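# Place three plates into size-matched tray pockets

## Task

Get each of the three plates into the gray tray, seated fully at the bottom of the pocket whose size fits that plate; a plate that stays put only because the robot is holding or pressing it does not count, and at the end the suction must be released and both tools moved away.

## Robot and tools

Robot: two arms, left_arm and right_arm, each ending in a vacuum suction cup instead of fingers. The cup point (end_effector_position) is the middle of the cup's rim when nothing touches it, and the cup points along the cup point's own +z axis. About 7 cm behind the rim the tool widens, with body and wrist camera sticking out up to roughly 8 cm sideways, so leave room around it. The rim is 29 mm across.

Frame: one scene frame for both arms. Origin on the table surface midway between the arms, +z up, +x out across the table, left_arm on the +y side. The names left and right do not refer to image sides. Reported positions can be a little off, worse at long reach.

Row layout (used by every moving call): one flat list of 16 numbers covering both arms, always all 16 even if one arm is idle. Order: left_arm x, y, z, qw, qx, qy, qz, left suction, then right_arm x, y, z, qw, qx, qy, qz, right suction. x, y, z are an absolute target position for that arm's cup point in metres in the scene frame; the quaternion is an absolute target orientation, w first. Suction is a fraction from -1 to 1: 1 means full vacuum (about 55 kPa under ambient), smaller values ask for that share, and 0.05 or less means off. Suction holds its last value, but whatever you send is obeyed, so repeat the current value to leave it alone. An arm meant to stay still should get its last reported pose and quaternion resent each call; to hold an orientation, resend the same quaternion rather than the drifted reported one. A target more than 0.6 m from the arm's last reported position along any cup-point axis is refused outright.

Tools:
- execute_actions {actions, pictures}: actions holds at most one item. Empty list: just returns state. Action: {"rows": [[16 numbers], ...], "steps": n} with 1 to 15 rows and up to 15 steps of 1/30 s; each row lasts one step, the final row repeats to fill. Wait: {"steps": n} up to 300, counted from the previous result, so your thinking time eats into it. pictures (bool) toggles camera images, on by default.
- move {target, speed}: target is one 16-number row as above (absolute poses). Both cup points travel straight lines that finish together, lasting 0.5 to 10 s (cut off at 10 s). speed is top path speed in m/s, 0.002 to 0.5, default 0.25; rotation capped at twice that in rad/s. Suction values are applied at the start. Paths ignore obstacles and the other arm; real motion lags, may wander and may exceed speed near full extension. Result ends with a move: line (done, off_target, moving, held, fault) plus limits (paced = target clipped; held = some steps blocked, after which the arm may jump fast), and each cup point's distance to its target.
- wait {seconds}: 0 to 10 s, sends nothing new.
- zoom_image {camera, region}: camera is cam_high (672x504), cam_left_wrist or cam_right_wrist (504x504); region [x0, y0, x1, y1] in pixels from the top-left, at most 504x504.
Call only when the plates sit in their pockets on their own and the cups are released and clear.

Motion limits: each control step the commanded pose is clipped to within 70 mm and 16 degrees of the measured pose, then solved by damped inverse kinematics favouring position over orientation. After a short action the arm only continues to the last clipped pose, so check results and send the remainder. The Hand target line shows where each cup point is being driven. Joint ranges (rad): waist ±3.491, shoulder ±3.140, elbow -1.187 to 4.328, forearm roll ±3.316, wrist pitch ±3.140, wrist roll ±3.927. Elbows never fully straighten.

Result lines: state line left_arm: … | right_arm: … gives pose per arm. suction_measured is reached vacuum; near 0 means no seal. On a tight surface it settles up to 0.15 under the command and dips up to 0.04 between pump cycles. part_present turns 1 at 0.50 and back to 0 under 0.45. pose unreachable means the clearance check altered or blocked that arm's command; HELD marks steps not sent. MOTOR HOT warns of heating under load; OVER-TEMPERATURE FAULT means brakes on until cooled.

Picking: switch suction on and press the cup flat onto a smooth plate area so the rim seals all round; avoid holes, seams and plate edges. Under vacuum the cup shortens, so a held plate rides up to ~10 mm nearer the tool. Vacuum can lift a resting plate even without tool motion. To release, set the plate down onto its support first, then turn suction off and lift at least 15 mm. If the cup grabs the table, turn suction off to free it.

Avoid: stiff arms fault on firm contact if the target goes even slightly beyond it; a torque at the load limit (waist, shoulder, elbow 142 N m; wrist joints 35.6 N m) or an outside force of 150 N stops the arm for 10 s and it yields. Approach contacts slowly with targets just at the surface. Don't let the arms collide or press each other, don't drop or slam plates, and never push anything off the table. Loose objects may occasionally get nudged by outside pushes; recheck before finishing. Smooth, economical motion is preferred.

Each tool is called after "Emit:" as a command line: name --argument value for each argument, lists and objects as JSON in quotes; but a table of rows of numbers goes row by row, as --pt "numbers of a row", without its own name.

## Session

Emit:
execute_actions --actions '[]'

Scene clock: 0.00 s of 7200.00 s.
left_arm: end_effector_position=(+0.4451, +0.4947, +0.3421) suction_measured=0.00 part_present=0 end_effector_quat_wxyz=(+0.001, -0.258, +0.966, +0.001) | right_arm: end_effector_position=(+0.4883, -0.5504, +0.3411) suction_measured=0.00 part_present=0 end_effector_quat_wxyz=(+0.000, +0.278, +0.961, +0.001)
Joint positions: left_arm=[ 0.262  0.129  0.195 -0.002 -1.634  0.258] | right_arm=[ 0.263  0.129  0.192 -0.001 -1.632 -0.785]
Joint velocities: left_arm=[ 0.001  0.     0.    -0.     0.001  0.   ] | right_arm=[ 0.001  0.     0.     0.    -0.002  0.001]
Hand target (left_arm): +0.445, +0.495, +0.342; +0.001, -0.258, +0.966, +0.001
Hand target (right_arm): +0.488, -0.550, +0.341; +0.000, +0.278, +0.961, +0.001

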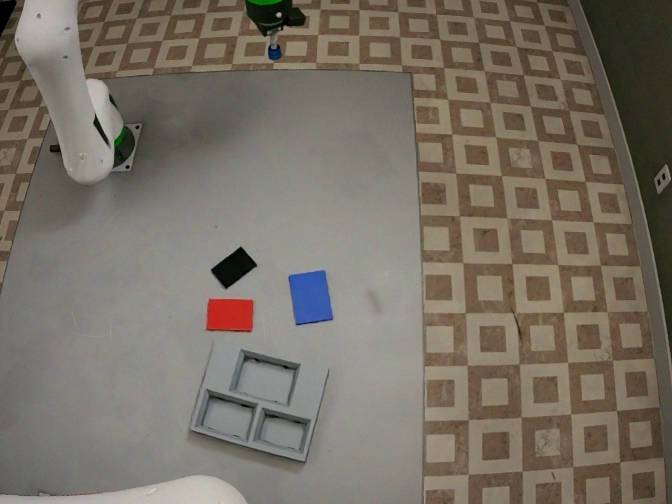

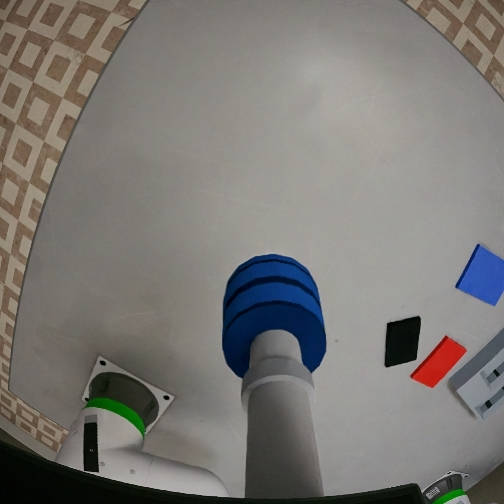

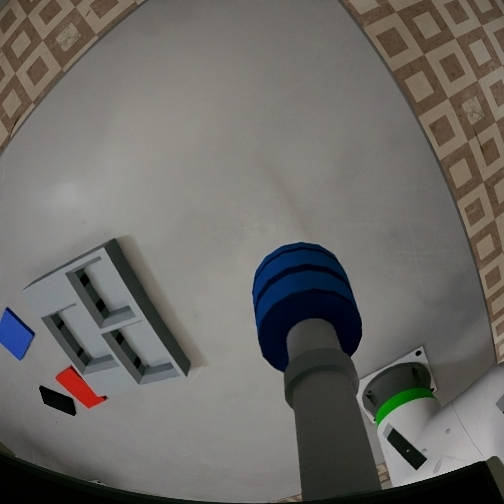

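Emit:
zoom_image --camera "cam_high" --region '[180, 330, 340, 470]'

Emit:
zoom_image --camera "cam_high" --region '[190, 230, 350, 350]'

Region (180, 330, 340, 470) of cam_high's 672x504 image, scaled by 3.150, with more detail than that image has; it fills the top 441 rows of this view, and the rest is white.

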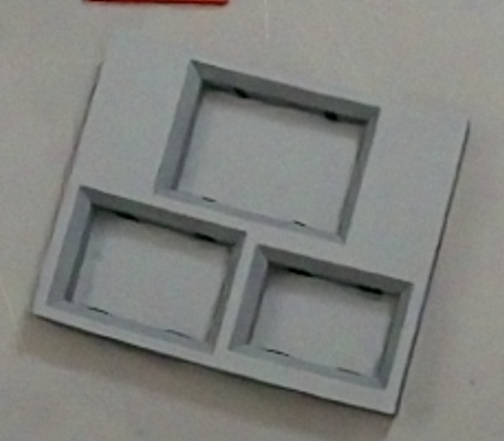

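Region (190, 230, 350, 350) of cam_high's 672x504 image, scaled by 3.150, with more detail than that image has; it fills the top 378 rows of this view, and the rest is white.

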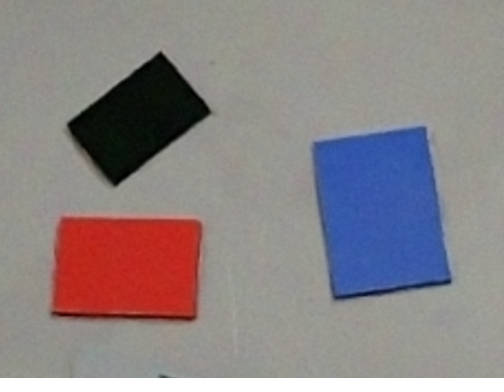

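Emit:
move --target '[0.443,-0.119,0.07,0,0.1435,0.9897,0,0,0.4883,-0.5504,0.3411,0,0.278,0.961,0,0]' --speed 0.4

Scene clock: 47.63 s of 7200.00 s.
left_arm: end_effector_position=(+0.4435, -0.1193, +0.0706) suction_measured=0.00 part_present=0 end_effector_quat_wxyz=(+0.001, +0.144, +0.990, -0.001) | right_arm: end_effector_position=(+0.4883, -0.5504, +0.3411) suction_measured=0.00 part_present=0 end_effector_quat_wxyz=(-0.000, +0.278, +0.961, +0.000)
Joint positions: left_arm=[-0.725  1.027  0.913  0.001 -1.454  0.434] | right_arm=[ 0.263  0.13   0.193 -0.    -1.634 -0.785]
Joint velocities: left_arm=[ 0.     0.007  0.012 -0.001 -0.009  0.001] | right_arm=[ 0.001  0.     0.    -0.001  0.    -0.002]
Hand target (left_arm): +0.444, -0.119, +0.071; +0.001, +0.144, +0.990, -0.001
Hand target (right_arm): +0.488, -0.550, +0.341; -0.000, +0.278, +0.961, +0.000
Off the commanded pose (left_arm): 0.001 m, 0 deg.
Off the commanded pose (right_arm): 0.000 m, 0 deg.
After step 90, 42.27 s passed at rest.
move: done; limits=paced

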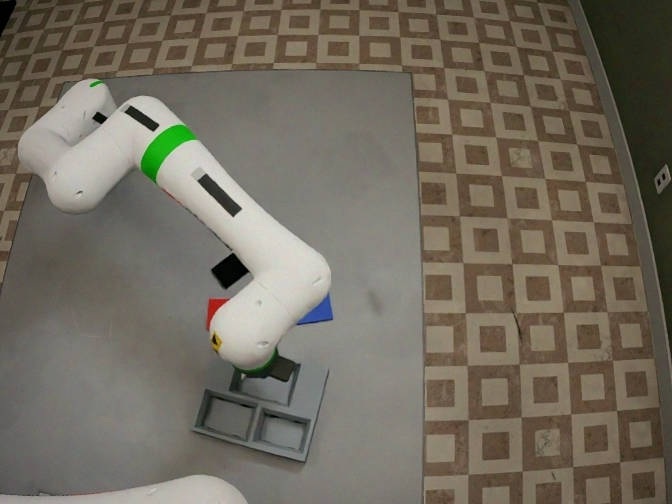

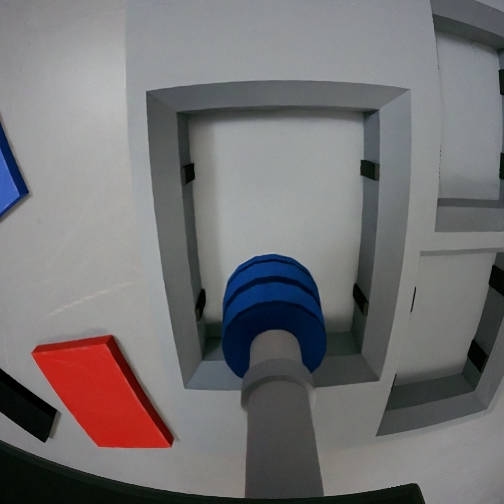

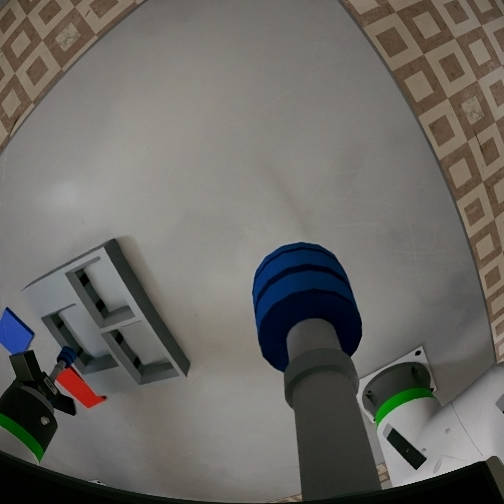

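Emit:
move --target '[0.543,0.073,0.07,0,0.6626,0.749,0,0,0.49,-0.247,0.07,0,0.0958,0.9954,0,0]' --speed 0.35

Scene clock: 74.13 s of 7200.00 s.
left_arm: end_effector_position=(+0.5432, +0.0730, +0.0698) suction_measured=0.00 part_present=0 end_effector_quat_wxyz=(-0.000, +0.663, +0.749, +0.000) | right_arm: end_effector_position=(+0.4906, -0.2470, +0.0703) suction_measured=0.00 part_present=0 end_effector_quat_wxyz=(-0.000, +0.096, +0.995, +0.000)
Joint positions: left_arm=[-0.437  0.837  0.573 -0.001 -1.307 -1.014] | right_arm=[ 0.783  0.461 -0.035 -0.001 -1.075 -0.933]
Joint velocities: left_arm=[ 0.001  0.     0.     0.001  0.001 -0.002] | right_arm=[ 0.001  0.001  0.    -0.001 -0.     0.   ]
Hand target (left_arm): +0.543, +0.073, +0.070; -0.000, +0.663, +0.749, +0.000
Hand target (right_arm): +0.491, -0.247, +0.070; -0.000, +0.096, +0.995, +0.000
Off the commanded pose (left_arm): 0.000 m, 0 deg.
Off the commanded pose (right_arm): 0.001 m, 0 deg.
After step 90, 21.37 s passed at rest.
move: done

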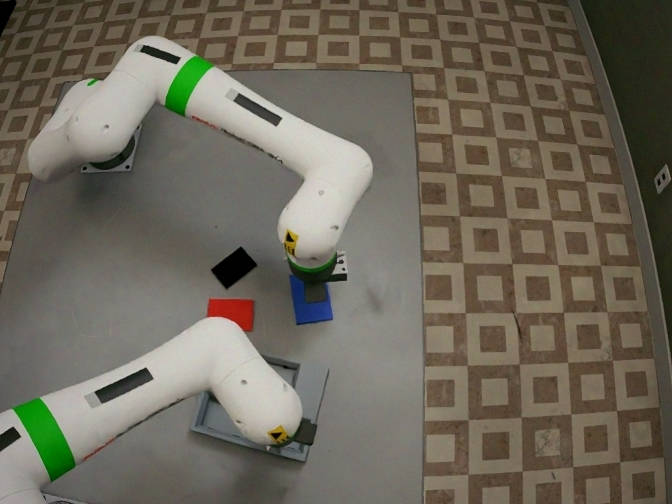

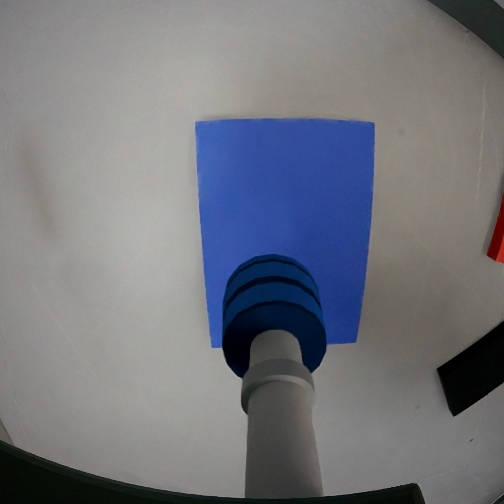

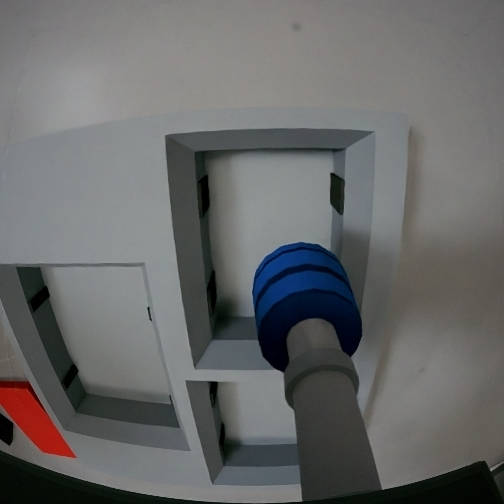

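Emit:
move --target '[0.5344,0.0706,0.022,0,0.6593,0.7518,0,0,0.4875,-0.238,0.017,0,0.0958,0.9954,0,0]' --speed 0.08

Scene clock: 92.17 s of 7200.00 s.
left_arm: end_effector_position=(+0.5346, +0.0705, +0.0220) suction_measured=0.00 part_present=0 end_effector_quat_wxyz=(+0.000, +0.659, +0.752, -0.000) | right_arm: end_effector_position=(+0.4876, -0.2379, +0.0171) suction_measured=0.00 part_present=0 end_effector_quat_wxyz=(+0.000, +0.096, +0.995, +0.000)
Joint positions: left_arm=[-0.445  0.863  0.501  0.    -1.209 -0.997] | right_arm=[ 0.798  0.532 -0.07   0.    -0.968 -0.949]
Joint velocities: left_arm=[ 0.     0.001 -0.002  0.     0.001 -0.   ] | right_arm=[ 0.     0.001  0.     0.001  0.002 -0.001]
Hand target (left_arm): +0.535, +0.071, +0.022; +0.000, +0.659, +0.752, -0.000
Hand target (right_arm): +0.488, -0.238, +0.017; +0.000, +0.096, +0.995, -0.000
Off the commanded pose (left_arm): 0.000 m, 0 deg.
Off the commanded pose (right_arm): 0.000 m, 0 deg.
After step 90, 14.03 s passed at rest.
move: done

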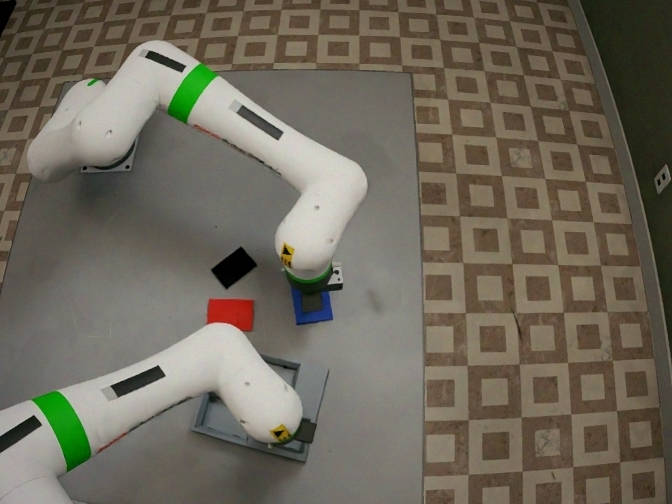

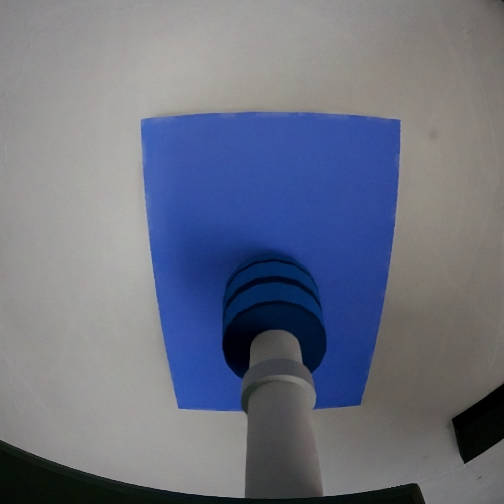

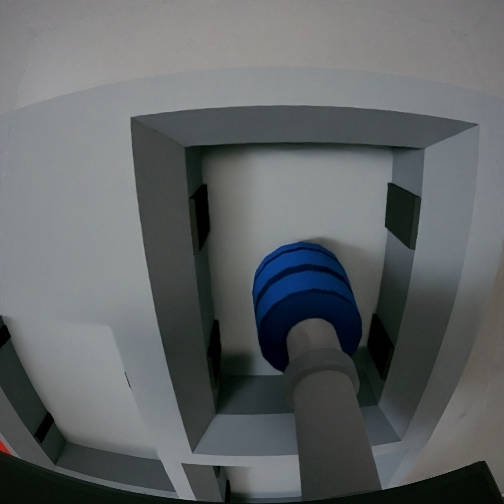

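Emit:
move --target '[0.5345,0.0702,0.008,0,0.6613,0.7501,0,1,0.4875,-0.238,0.06,0,0.0958,0.9954,0,0]' --speed 0.08

Emit:
move --target '[0.5345,0.0702,0.008,0,0.6613,0.7501,0,1,0.3722,-0.2112,0.06,0,0.0958,0.9954,0,0]' --speed 0.25

Emit:
move --target '[0.5345,0.0702,0.07,0,0.6613,0.7501,0,1,0.3722,-0.2112,0.017,0,0.0958,0.9954,0,0]' --speed 0.12

Scene clock: 107.23 s of 7200.00 s.
left_arm: end_effector_position=(+0.5345, +0.0702, +0.0080) suction_measured=0.55 part_present=1 end_effector_quat_wxyz=(+0.000, +0.661, +0.750, -0.000) | right_arm: end_effector_position=(+0.4874, -0.2381, +0.0599) suction_measured=0.00 part_present=0 end_effector_quat_wxyz=(+0.000, +0.096, +0.995, -0.000)
Joint positions: left_arm=[-0.445  0.877  0.492  0.    -1.185 -1.002] | right_arm=[ 0.798  0.476 -0.039  0.    -1.056 -0.948]
Joint velocities: left_arm=[-0.001 -0.     0.001 -0.001 -0.001  0.   ] | right_arm=[-0.    -0.001  0.001 -0.001 -0.003 -0.   ]
Hand target (left_arm): +0.535, +0.070, +0.008; +0.000, +0.661, +0.750, -0.000
Hand target (right_arm): +0.487, -0.238, +0.060; -0.000, +0.096, +0.995, +0.000
Off the commanded pose (left_arm): 0.000 m, 0 deg.
Off the commanded pose (right_arm): 0.000 m, 0 deg.
After step 90, 11.20 s passed at rest.
move: done

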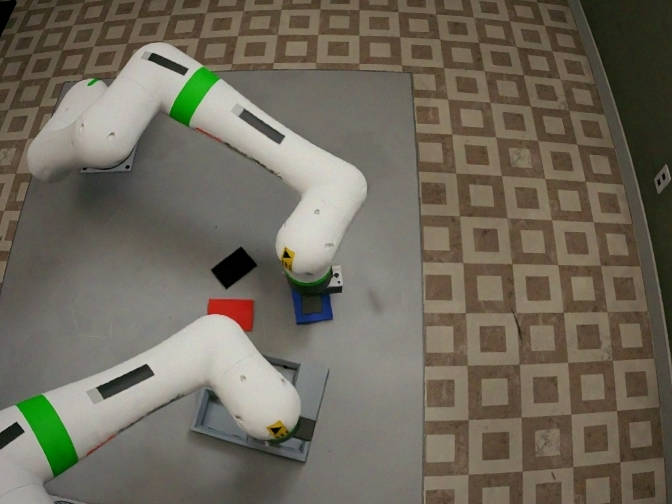

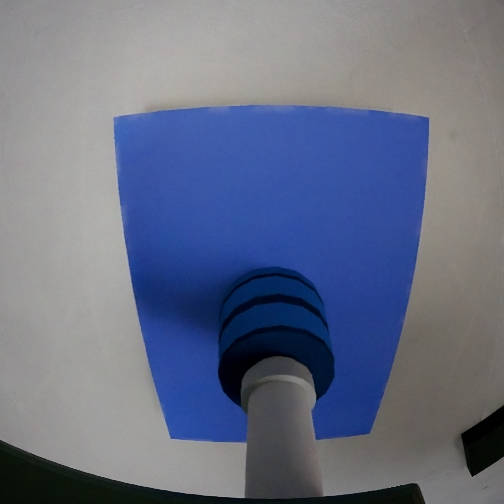

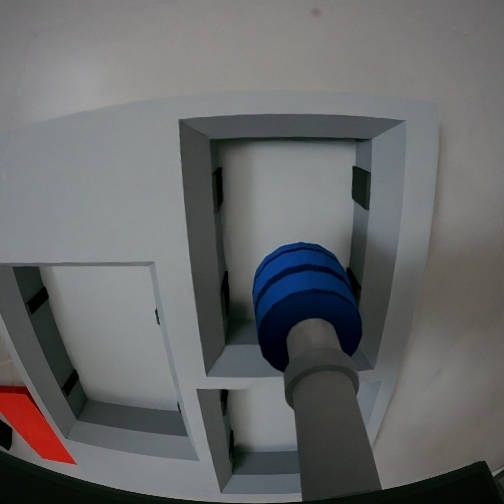

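Scene clock: 108.17 s of 7200.00 s.
left_arm: end_effector_position=(+0.5345, +0.0702, +0.0080) suction_measured=0.96 part_present=1 end_effector_quat_wxyz=(-0.000, +0.661, +0.750, -0.000) | right_arm: end_effector_position=(+0.3722, -0.2112, +0.0598) suction_measured=0.00 part_present=0 end_effector_quat_wxyz=(-0.000, +0.096, +0.995, +0.000)
Joint positions: left_arm=[-0.445  0.877  0.492 -0.    -1.185 -1.002] | right_arm=[ 0.999  0.305 -0.284 -0.    -0.982 -1.149]
Joint velocities: left_arm=[ 0.001 -0.001  0.001 -0.    -0.001  0.001] | right_arm=[ 0.003 -0.001 -0.001 -0.     0.    -0.002]
Hand target (left_arm): +0.535, +0.070, +0.008; -0.000, +0.661, +0.750, -0.000
Hand target (right_arm): +0.372, -0.211, +0.060; -0.000, +0.096, +0.995, +0.000
Off the commanded pose (left_arm): 0.000 m, 0 deg.
Off the commanded pose (right_arm): 0.000 m, 0 deg.
move: done

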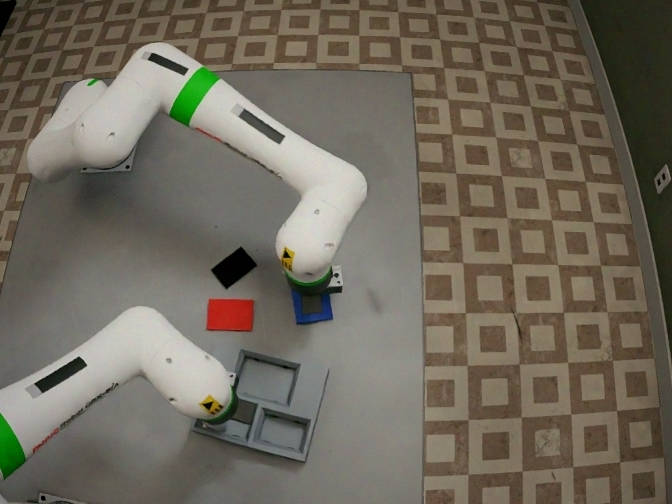

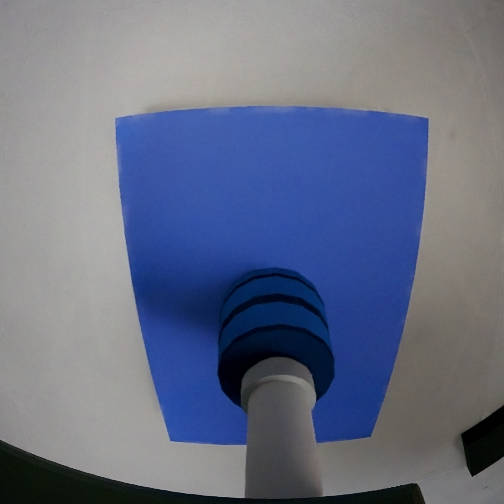

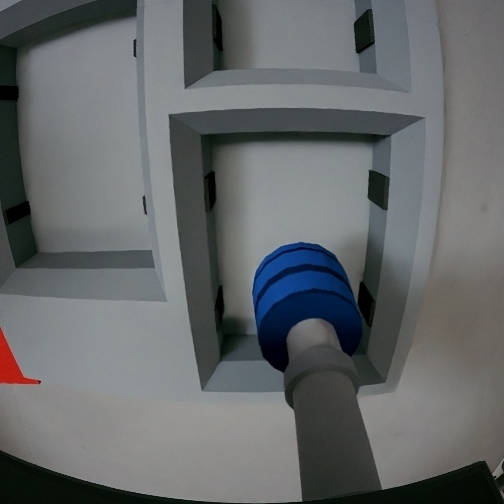

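Scene clock: 109.03 s of 7200.00 s.
left_arm: end_effector_position=(+0.5343, +0.0703, +0.0700) suction_measured=0.98 part_present=1 end_effector_quat_wxyz=(-0.000, +0.661, +0.750, -0.000) | right_arm: end_effector_position=(+0.3723, -0.2111, +0.0170) suction_measured=0.00 part_present=0 end_effector_quat_wxyz=(+0.000, +0.096, +0.995, +0.000)
Joint positions: left_arm=[-0.445  0.82   0.544  0.    -1.295 -1.002] | right_arm=[ 1.     0.37  -0.317  0.    -0.884 -1.15 ]
Joint velocities: left_arm=[-0.    -0.     0.001 -0.    -0.001 -0.   ] | right_arm=[-0.002  0.001 -0.001 -0.001  0.002  0.001]
Hand target (left_arm): +0.534, +0.070, +0.070; -0.000, +0.661, +0.750, +0.000
Hand target (right_arm): +0.372, -0.211, +0.017; +0.000, +0.096, +0.995, -0.000
Off the commanded pose (left_arm): 0.000 m, 0 deg.
Off the commanded pose (right_arm): 0.000 m, 0 deg.
move: done

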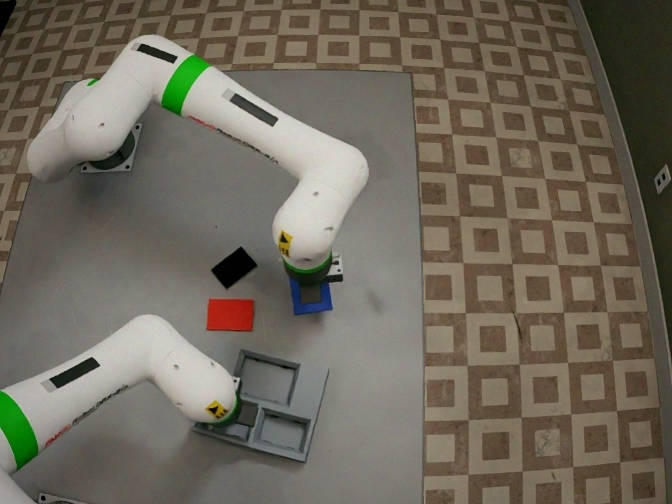

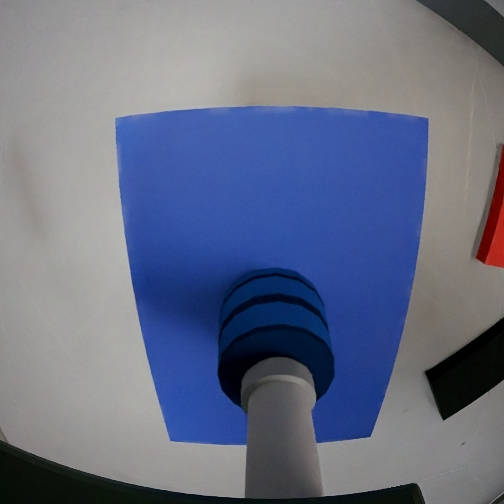

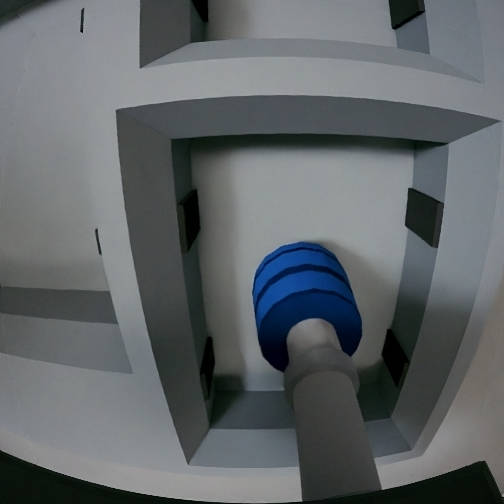

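Emit:
move --target '[0.53,0.06,0.07,0,0.5,0.866,0,1,0.3722,-0.2112,0.07,0,0.0958,0.9954,0,0]' --speed 0.3

Emit:
move --target '[0.4467,-0.1258,0.065,0,0.1349,0.9909,0,1,0.25,-0.40,0.12,0,0.0958,0.9954,0,0]' --speed 0.3

Emit:
move --target '[0.4467,-0.1258,0.035,0,0.1349,0.9909,0,1,0.25,-0.40,0.12,0,0.0958,0.9954,0,0]' --speed 0.05

Scene clock: 122.37 s of 7200.00 s.
left_arm: end_effector_position=(+0.5300, +0.0600, +0.0700) suction_measured=0.99 part_present=1 end_effector_quat_wxyz=(+0.000, +0.500, +0.866, -0.000) | right_arm: end_effector_position=(+0.3722, -0.2113, +0.0700) suction_measured=0.00 part_present=0 end_effector_quat_wxyz=(+0.000, +0.096, +0.995, -0.000)
Joint positions: left_arm=[-0.461  0.827  0.556  0.    -1.3   -0.589] | right_arm=[ 1.     0.29  -0.275  0.    -1.005 -1.15 ]
Joint velocities: left_arm=[-0.001 -0.    -0.001 -0.    -0.001  0.002] | right_arm=[ 0.001 -0.     0.    -0.001 -0.002  0.001]
Hand target (left_arm): +0.530, +0.060, +0.070; +0.000, +0.500, +0.866, -0.000
Hand target (right_arm): +0.372, -0.211, +0.070; -0.000, +0.096, +0.995, +0.000
Off the commanded pose (left_arm): 0.000 m, 0 deg.
Off the commanded pose (right_arm): 0.000 m, 0 deg.
move: done

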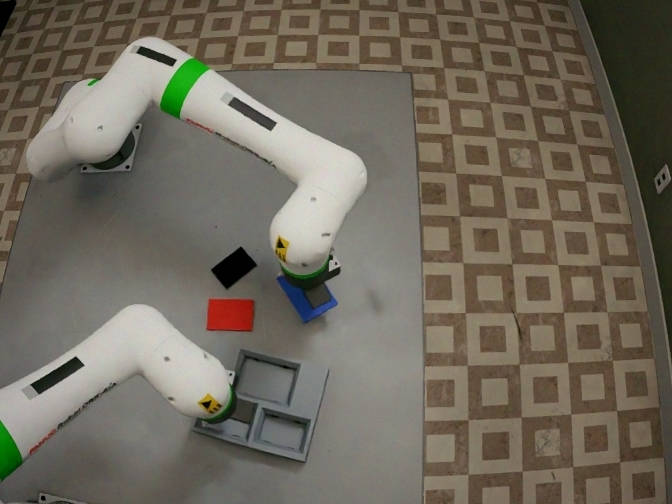

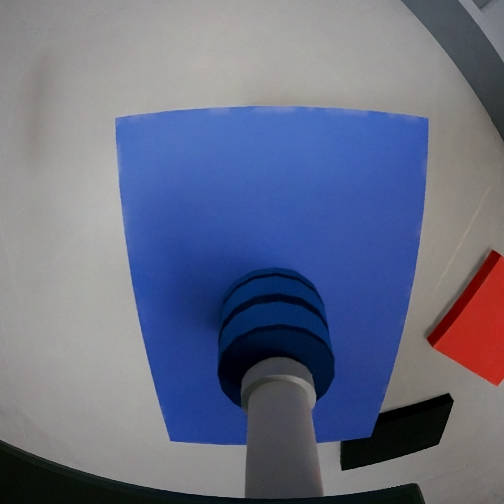

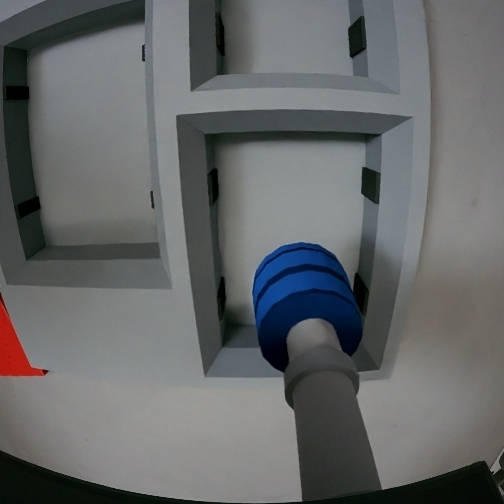

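Scene clock: 124.17 s of 7200.00 s.
left_arm: end_effector_position=(+0.4464, -0.1258, +0.0652) suction_measured=0.99 part_present=1 end_effector_quat_wxyz=(+0.000, +0.135, +0.991, -0.000) | right_arm: end_effector_position=(+0.2499, -0.4000, +0.1195) suction_measured=0.00 part_present=0 end_effector_quat_wxyz=(-0.000, +0.096, +0.995, -0.000)
Joint positions: left_arm=[-0.729  1.061  0.962  0.001 -1.471  0.456] | right_arm=[ 0.966 -0.328 -0.75  -0.    -1.149 -1.116]
Joint velocities: left_arm=[-0.001  0.003  0.005 -0.001 -0.004  0.001] | right_arm=[ 0.    -0.002 -0.001 -0.001 -0.001  0.001]
Hand target (left_arm): +0.446, -0.126, +0.065; +0.000, +0.135, +0.991, -0.000
Hand target (right_arm): +0.250, -0.400, +0.119; +0.000, +0.096, +0.995, +0.000
Off the commanded pose (left_arm): 0.000 m, 0 deg.
Off the commanded pose (right_arm): 0.001 m, 0 deg.
move: done

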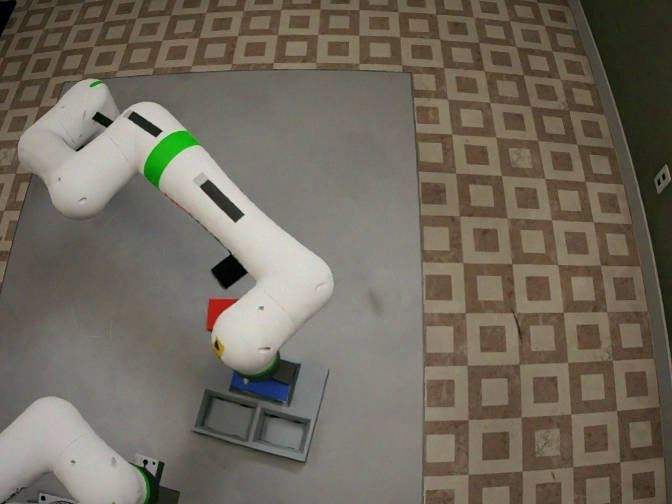

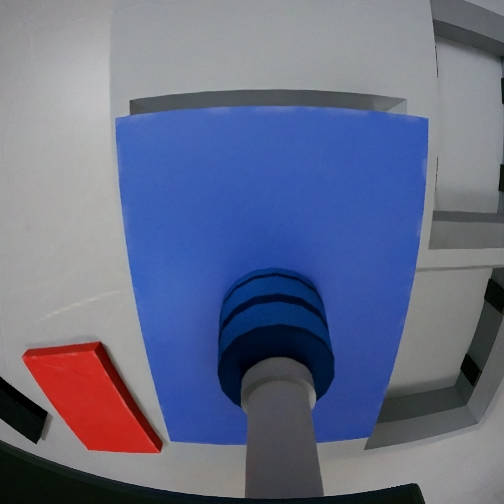

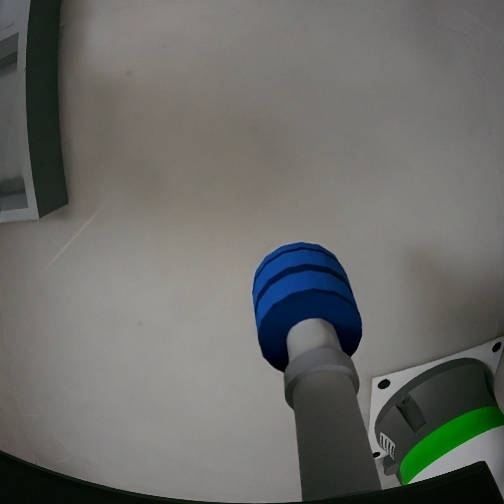

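Scene clock: 125.07 s of 7200.00 s.
left_arm: end_effector_position=(+0.4468, -0.1259, +0.0350) suction_measured=1.00 part_present=1 end_effector_quat_wxyz=(+0.000, +0.135, +0.991, +0.000) | right_arm: end_effector_position=(+0.2500, -0.4000, +0.1200) suction_measured=0.00 part_present=0 end_effector_quat_wxyz=(+0.000, +0.096, +0.995, -0.000)
Joint positions: left_arm=[-0.729  1.079  0.925 -0.    -1.416  0.456] | right_arm=[ 0.966 -0.328 -0.749  0.    -1.15  -1.116]
Joint velocities: left_arm=[ 0.001 -0.    -0.     0.     0.001  0.   ] | right_arm=[-0.001  0.     0.     0.    -0.     0.002]
Hand target (left_arm): +0.447, -0.126, +0.035; -0.000, +0.135, +0.991, -0.000
Hand target (right_arm): +0.250, -0.400, +0.120; +0.000, +0.096, +0.995, +0.000
Off the commanded pose (left_arm): 0.000 m, 0 deg.
Off the commanded pose (right_arm): 0.000 m, 0 deg.
move: done

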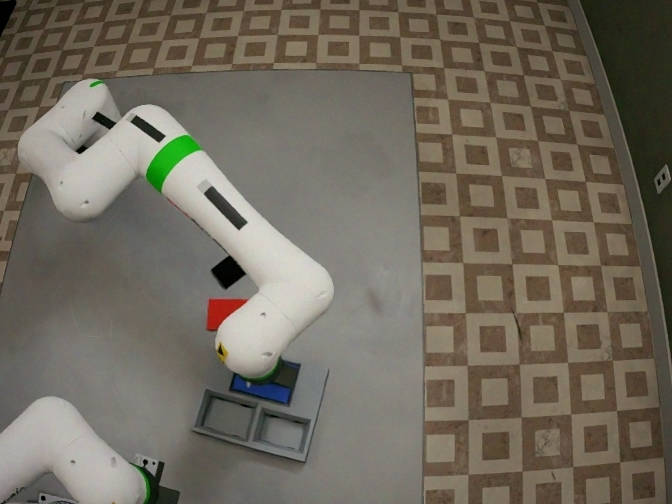

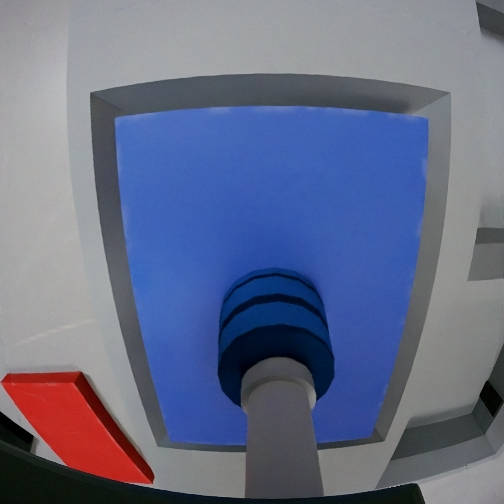

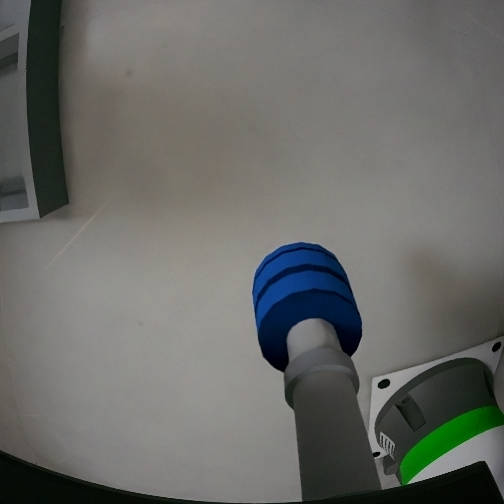

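Emit:
execute_actions --actions '[]'

Scene clock: 152.33 s of 7200.00 s.
left_arm: end_effector_position=(+0.4468, -0.1259, +0.0350) suction_measured=0.99 part_present=1 end_effector_quat_wxyz=(-0.000, +0.135, +0.991, -0.000) | right_arm: end_effector_position=(+0.2500, -0.4000, +0.1200) suction_measured=0.00 part_present=0 end_effector_quat_wxyz=(+0.000, +0.096, +0.995, -0.000)
Joint positions: left_arm=[-0.729  1.079  0.925  0.    -1.416  0.456] | right_arm=[ 0.966 -0.328 -0.749  0.    -1.15  -1.116]
Joint velocities: left_arm=[-0.001 -0.    -0.001  0.     0.001  0.   ] | right_arm=[ 0.     0.    -0.     0.001  0.    -0.001]
Hand target (left_arm): +0.447, -0.126, +0.035; -0.000, +0.135, +0.991, -0.000
Hand target (right_arm): +0.250, -0.400, +0.120; +0.000, +0.096, +0.995, +0.000
Off the commanded pose (left_arm): 0.000 m, 0 deg.
Off the commanded pose (right_arm): 0.000 m, 0 deg.
Steps of this call (steps 1 to 818: nothing new was sent). Readings (end_effector_position | what the end effector reports):
1: left_arm (+0.4468, -0.1259, +0.0350) | right_arm (+0.2500, -0.4000, +0.1200) | left_arm suction_measured=1.00 part_present=1 | right_arm suction_measured=0.00 part_present=0
2: left_arm (+0.4468, -0.1259, +0.0350) | right_arm (+0.2500, -0.4000, +0.1200) | left_arm suction_measured=0.99 part_present=1 | right_arm suction_measured=0.00 part_present=0
4: left_arm (+0.4468, -0.1259, +0.0350) | right_arm (+0.2500, -0.4000, +0.1200) | left_arm suction_measured=0.99 part_present=1 | right_arm suction_measured=0.00 part_present=0
8: left_arm (+0.4468, -0.1259, +0.0350) | right_arm (+0.2500, -0.4000, +0.1200) | left_arm suction_measured=0.98 part_present=1 | right_arm suction_measured=0.00 part_present=0
818: the state above

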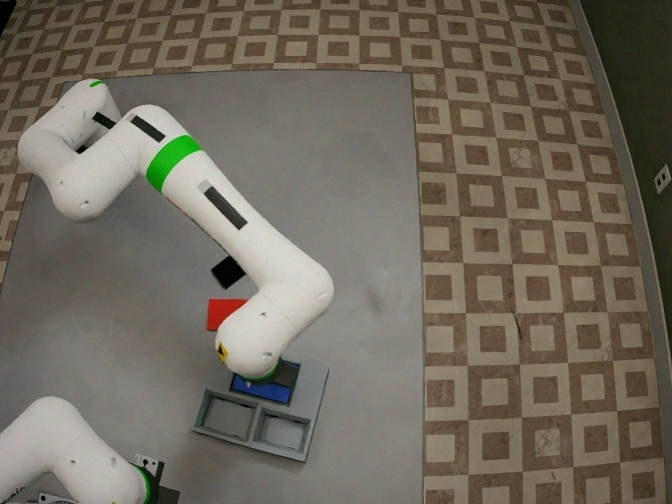

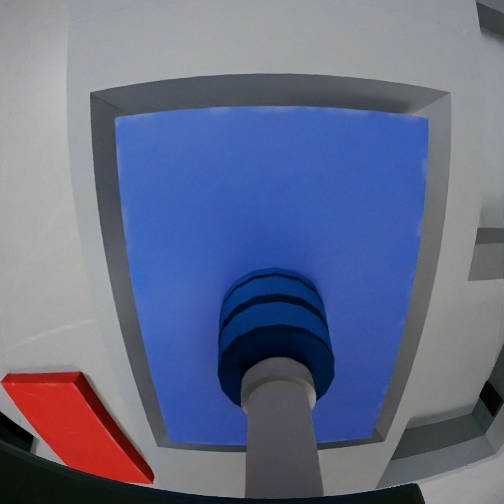

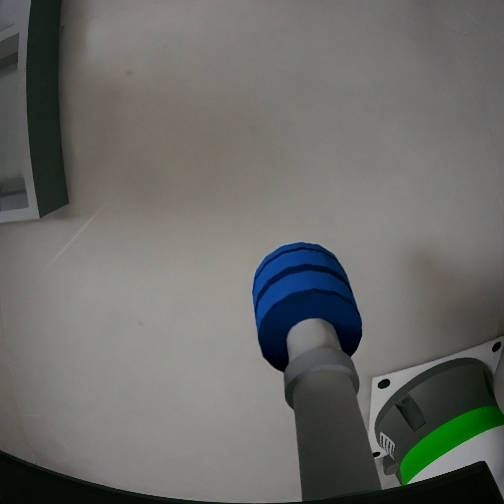

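Emit:
move --target '[0.4472,-0.1256,0.019,0,0.134,0.991,0,1,0.25,-0.40,0.12,0,0.0958,0.9954,0,0]' --speed 0.012

Scene clock: 158.20 s of 7200.00 s.
left_arm: end_effector_position=(+0.4472, -0.1257, +0.0190) suction_measured=0.99 part_present=1 end_effector_quat_wxyz=(+0.000, +0.134, +0.991, -0.000) | right_arm: end_effector_position=(+0.2500, -0.4000, +0.1200) suction_measured=0.00 part_present=0 end_effector_quat_wxyz=(+0.000, +0.096, +0.995, -0.000)
Joint positions: left_arm=[-0.728  1.09   0.908  0.    -1.388  0.457] | right_arm=[ 0.966 -0.328 -0.749  0.    -1.15  -1.116]
Joint velocities: left_arm=[-0.     0.001 -0.001 -0.     0.001  0.   ] | right_arm=[-0.001 -0.     0.    -0.001  0.001  0.001]
Hand target (left_arm): +0.447, -0.126, +0.019; -0.000, +0.134, +0.991, -0.000
Hand target (right_arm): +0.250, -0.400, +0.120; +0.000, +0.096, +0.995, +0.000
Off the commanded pose (left_arm): 0.000 m, 0 deg.
Off the commanded pose (right_arm): 0.000 m, 0 deg.
move: done

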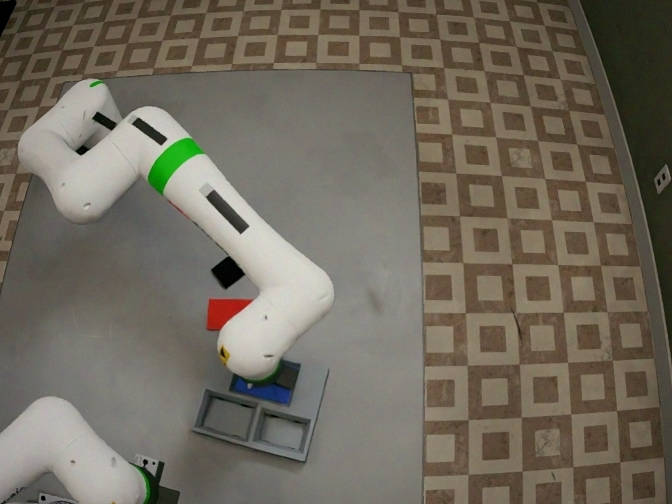

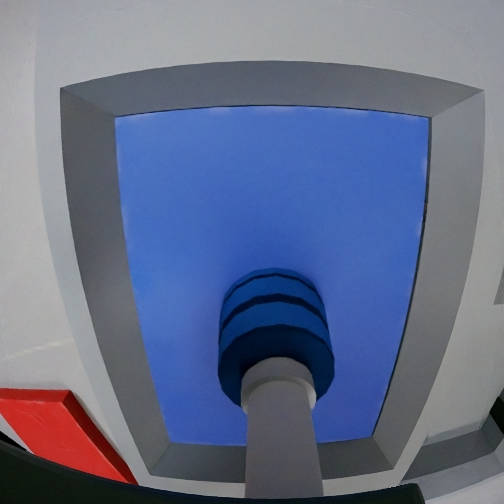

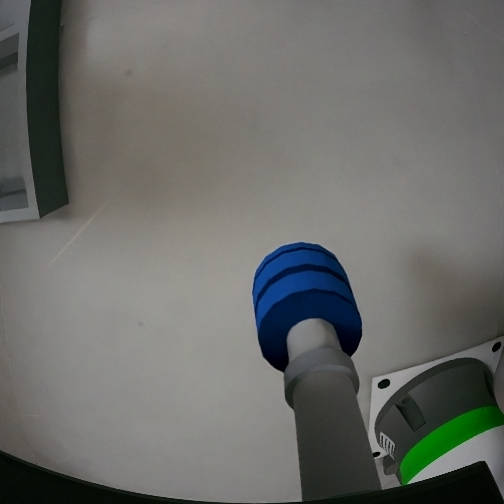

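Emit:
move --target '[0.4472,-0.1258,0.009,0,0.134,0.991,0,1,0.25,-0.40,0.12,0,0.0958,0.9954,0,0]' --speed 0.01

Scene clock: 164.77 s of 7200.00 s.
left_arm: end_effector_position=(+0.4472, -0.1258, +0.0090) suction_measured=0.99 part_present=1 end_effector_quat_wxyz=(+0.000, +0.134, +0.991, +0.000) | right_arm: end_effector_position=(+0.2500, -0.4000, +0.1200) suction_measured=0.00 part_present=0 end_effector_quat_wxyz=(+0.000, +0.096, +0.995, +0.000)
Joint positions: left_arm=[-0.728  1.098  0.899 -0.    -1.371  0.457] | right_arm=[ 0.966 -0.328 -0.749  0.    -1.15  -1.116]
Joint velocities: left_arm=[ 0.001  0.     0.    -0.     0.001 -0.   ] | right_arm=[-0.     0.    -0.    -0.     0.     0.001]
Hand target (left_arm): +0.447, -0.126, +0.009; -0.000, +0.134, +0.991, -0.000
Hand target (right_arm): +0.250, -0.400, +0.120; +0.000, +0.096, +0.995, +0.000
Off the commanded pose (left_arm): 0.000 m, 0 deg.
Off the commanded pose (right_arm): 0.000 m, 0 deg.
move: done

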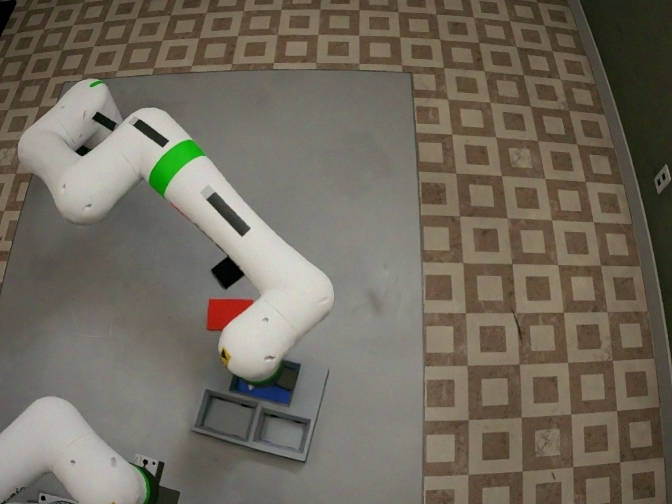

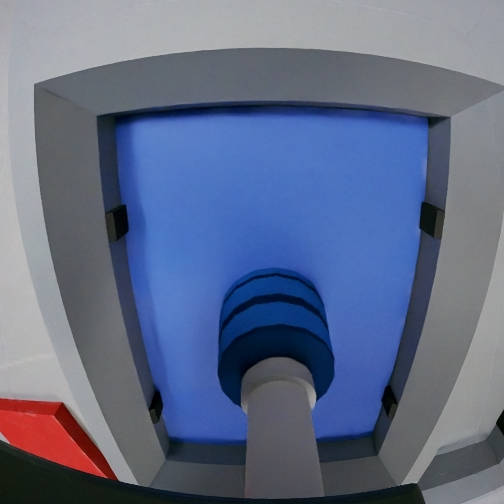

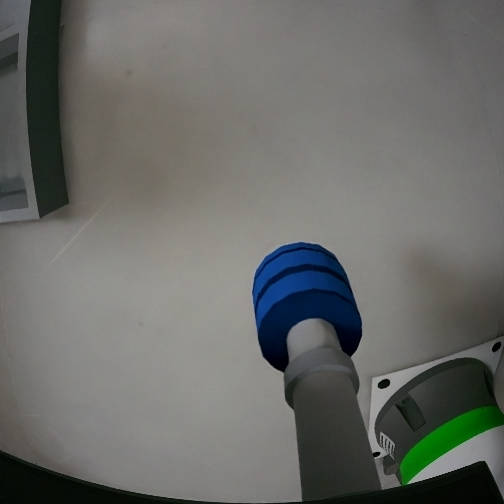

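Emit:
move --target '[0.4472,-0.1258,0.0075,0,0.134,0.991,0,1,0.25,-0.40,0.12,0,0.0958,0.9954,0,0]' --speed 0.003

Scene clock: 170.33 s of 7200.00 s.
left_arm: end_effector_position=(+0.4472, -0.1258, +0.0075) suction_measured=0.98 part_present=1 end_effector_quat_wxyz=(-0.000, +0.134, +0.991, -0.000) | right_arm: end_effector_position=(+0.2500, -0.4000, +0.1200) suction_measured=0.00 part_present=0 end_effector_quat_wxyz=(+0.000, +0.096, +0.995, +0.000)
Joint positions: left_arm=[-0.728  1.099  0.897  0.    -1.369  0.457] | right_arm=[ 0.966 -0.328 -0.749  0.    -1.15  -1.116]
Joint velocities: left_arm=[-0.     0.001 -0.001  0.     0.    -0.001] | right_arm=[-0.001  0.     0.    -0.001  0.     0.002]
Hand target (left_arm): +0.447, -0.126, +0.007; -0.000, +0.134, +0.991, -0.000
Hand target (right_arm): +0.250, -0.400, +0.120; +0.000, +0.096, +0.995, +0.000
Off the commanded pose (left_arm): 0.000 m, 0 deg.
Off the commanded pose (right_arm): 0.000 m, 0 deg.
move: done

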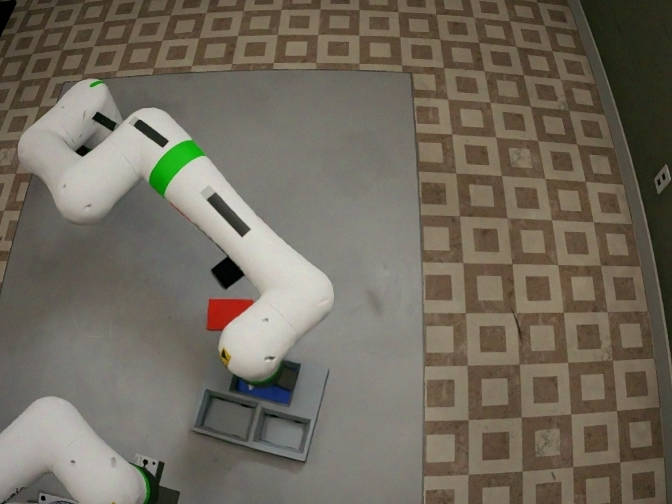

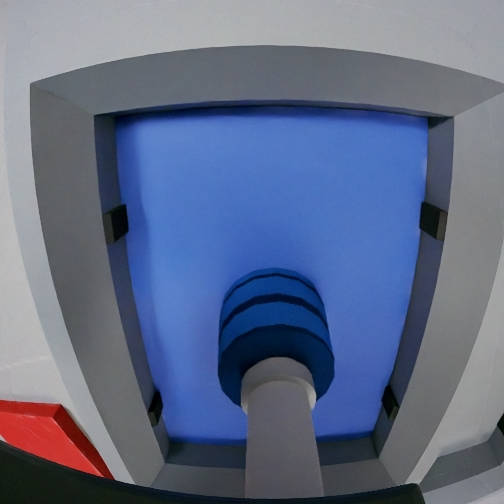

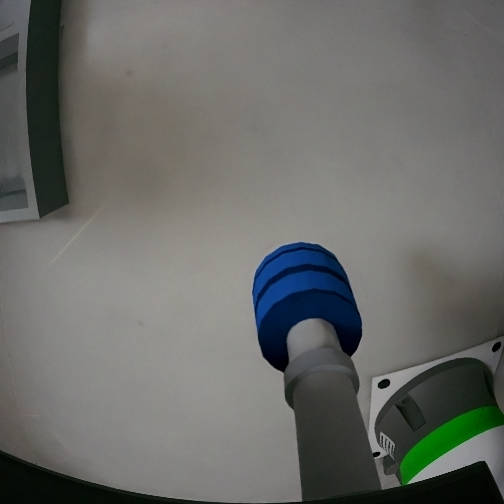

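Emit:
move --target '[0.4472,-0.1258,0.0063,0,0.134,0.991,0,1,0.25,-0.40,0.12,0,0.0958,0.9954,0,0]' --speed 0.003

Scene clock: 175.00 s of 7200.00 s.
left_arm: end_effector_position=(+0.4472, -0.1258, +0.0063) suction_measured=0.99 part_present=1 end_effector_quat_wxyz=(-0.000, +0.134, +0.991, -0.000) | right_arm: end_effector_position=(+0.2500, -0.4000, +0.1200) suction_measured=0.00 part_present=0 end_effector_quat_wxyz=(+0.000, +0.096, +0.995, +0.000)
Joint positions: left_arm=[-0.728  1.1    0.896  0.    -1.367  0.457] | right_arm=[ 0.966 -0.328 -0.749  0.    -1.15  -1.116]
Joint velocities: left_arm=[ 0.001 -0.001  0.     0.     0.001 -0.   ] | right_arm=[ 0.001 -0.    -0.001 -0.     0.    -0.001]
Hand target (left_arm): +0.447, -0.126, +0.006; -0.000, +0.134, +0.991, -0.000
Hand target (right_arm): +0.250, -0.400, +0.120; +0.000, +0.096, +0.995, +0.000
Off the commanded pose (left_arm): 0.000 m, 0 deg.
Off the commanded pose (right_arm): 0.000 m, 0 deg.
move: done

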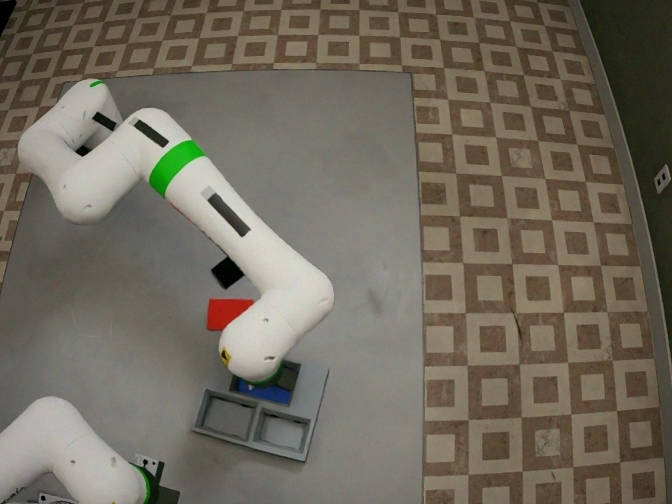

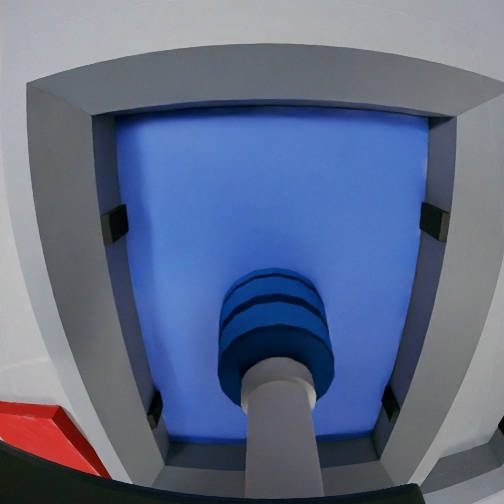

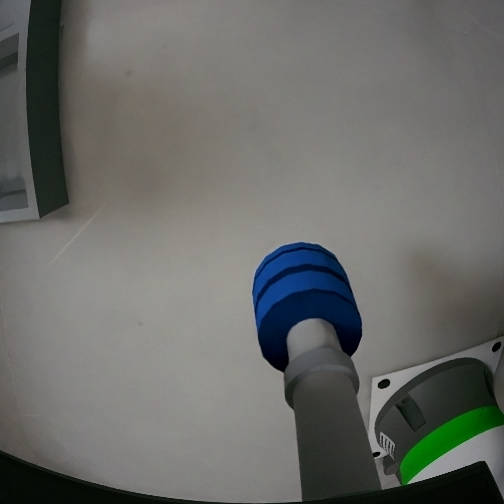

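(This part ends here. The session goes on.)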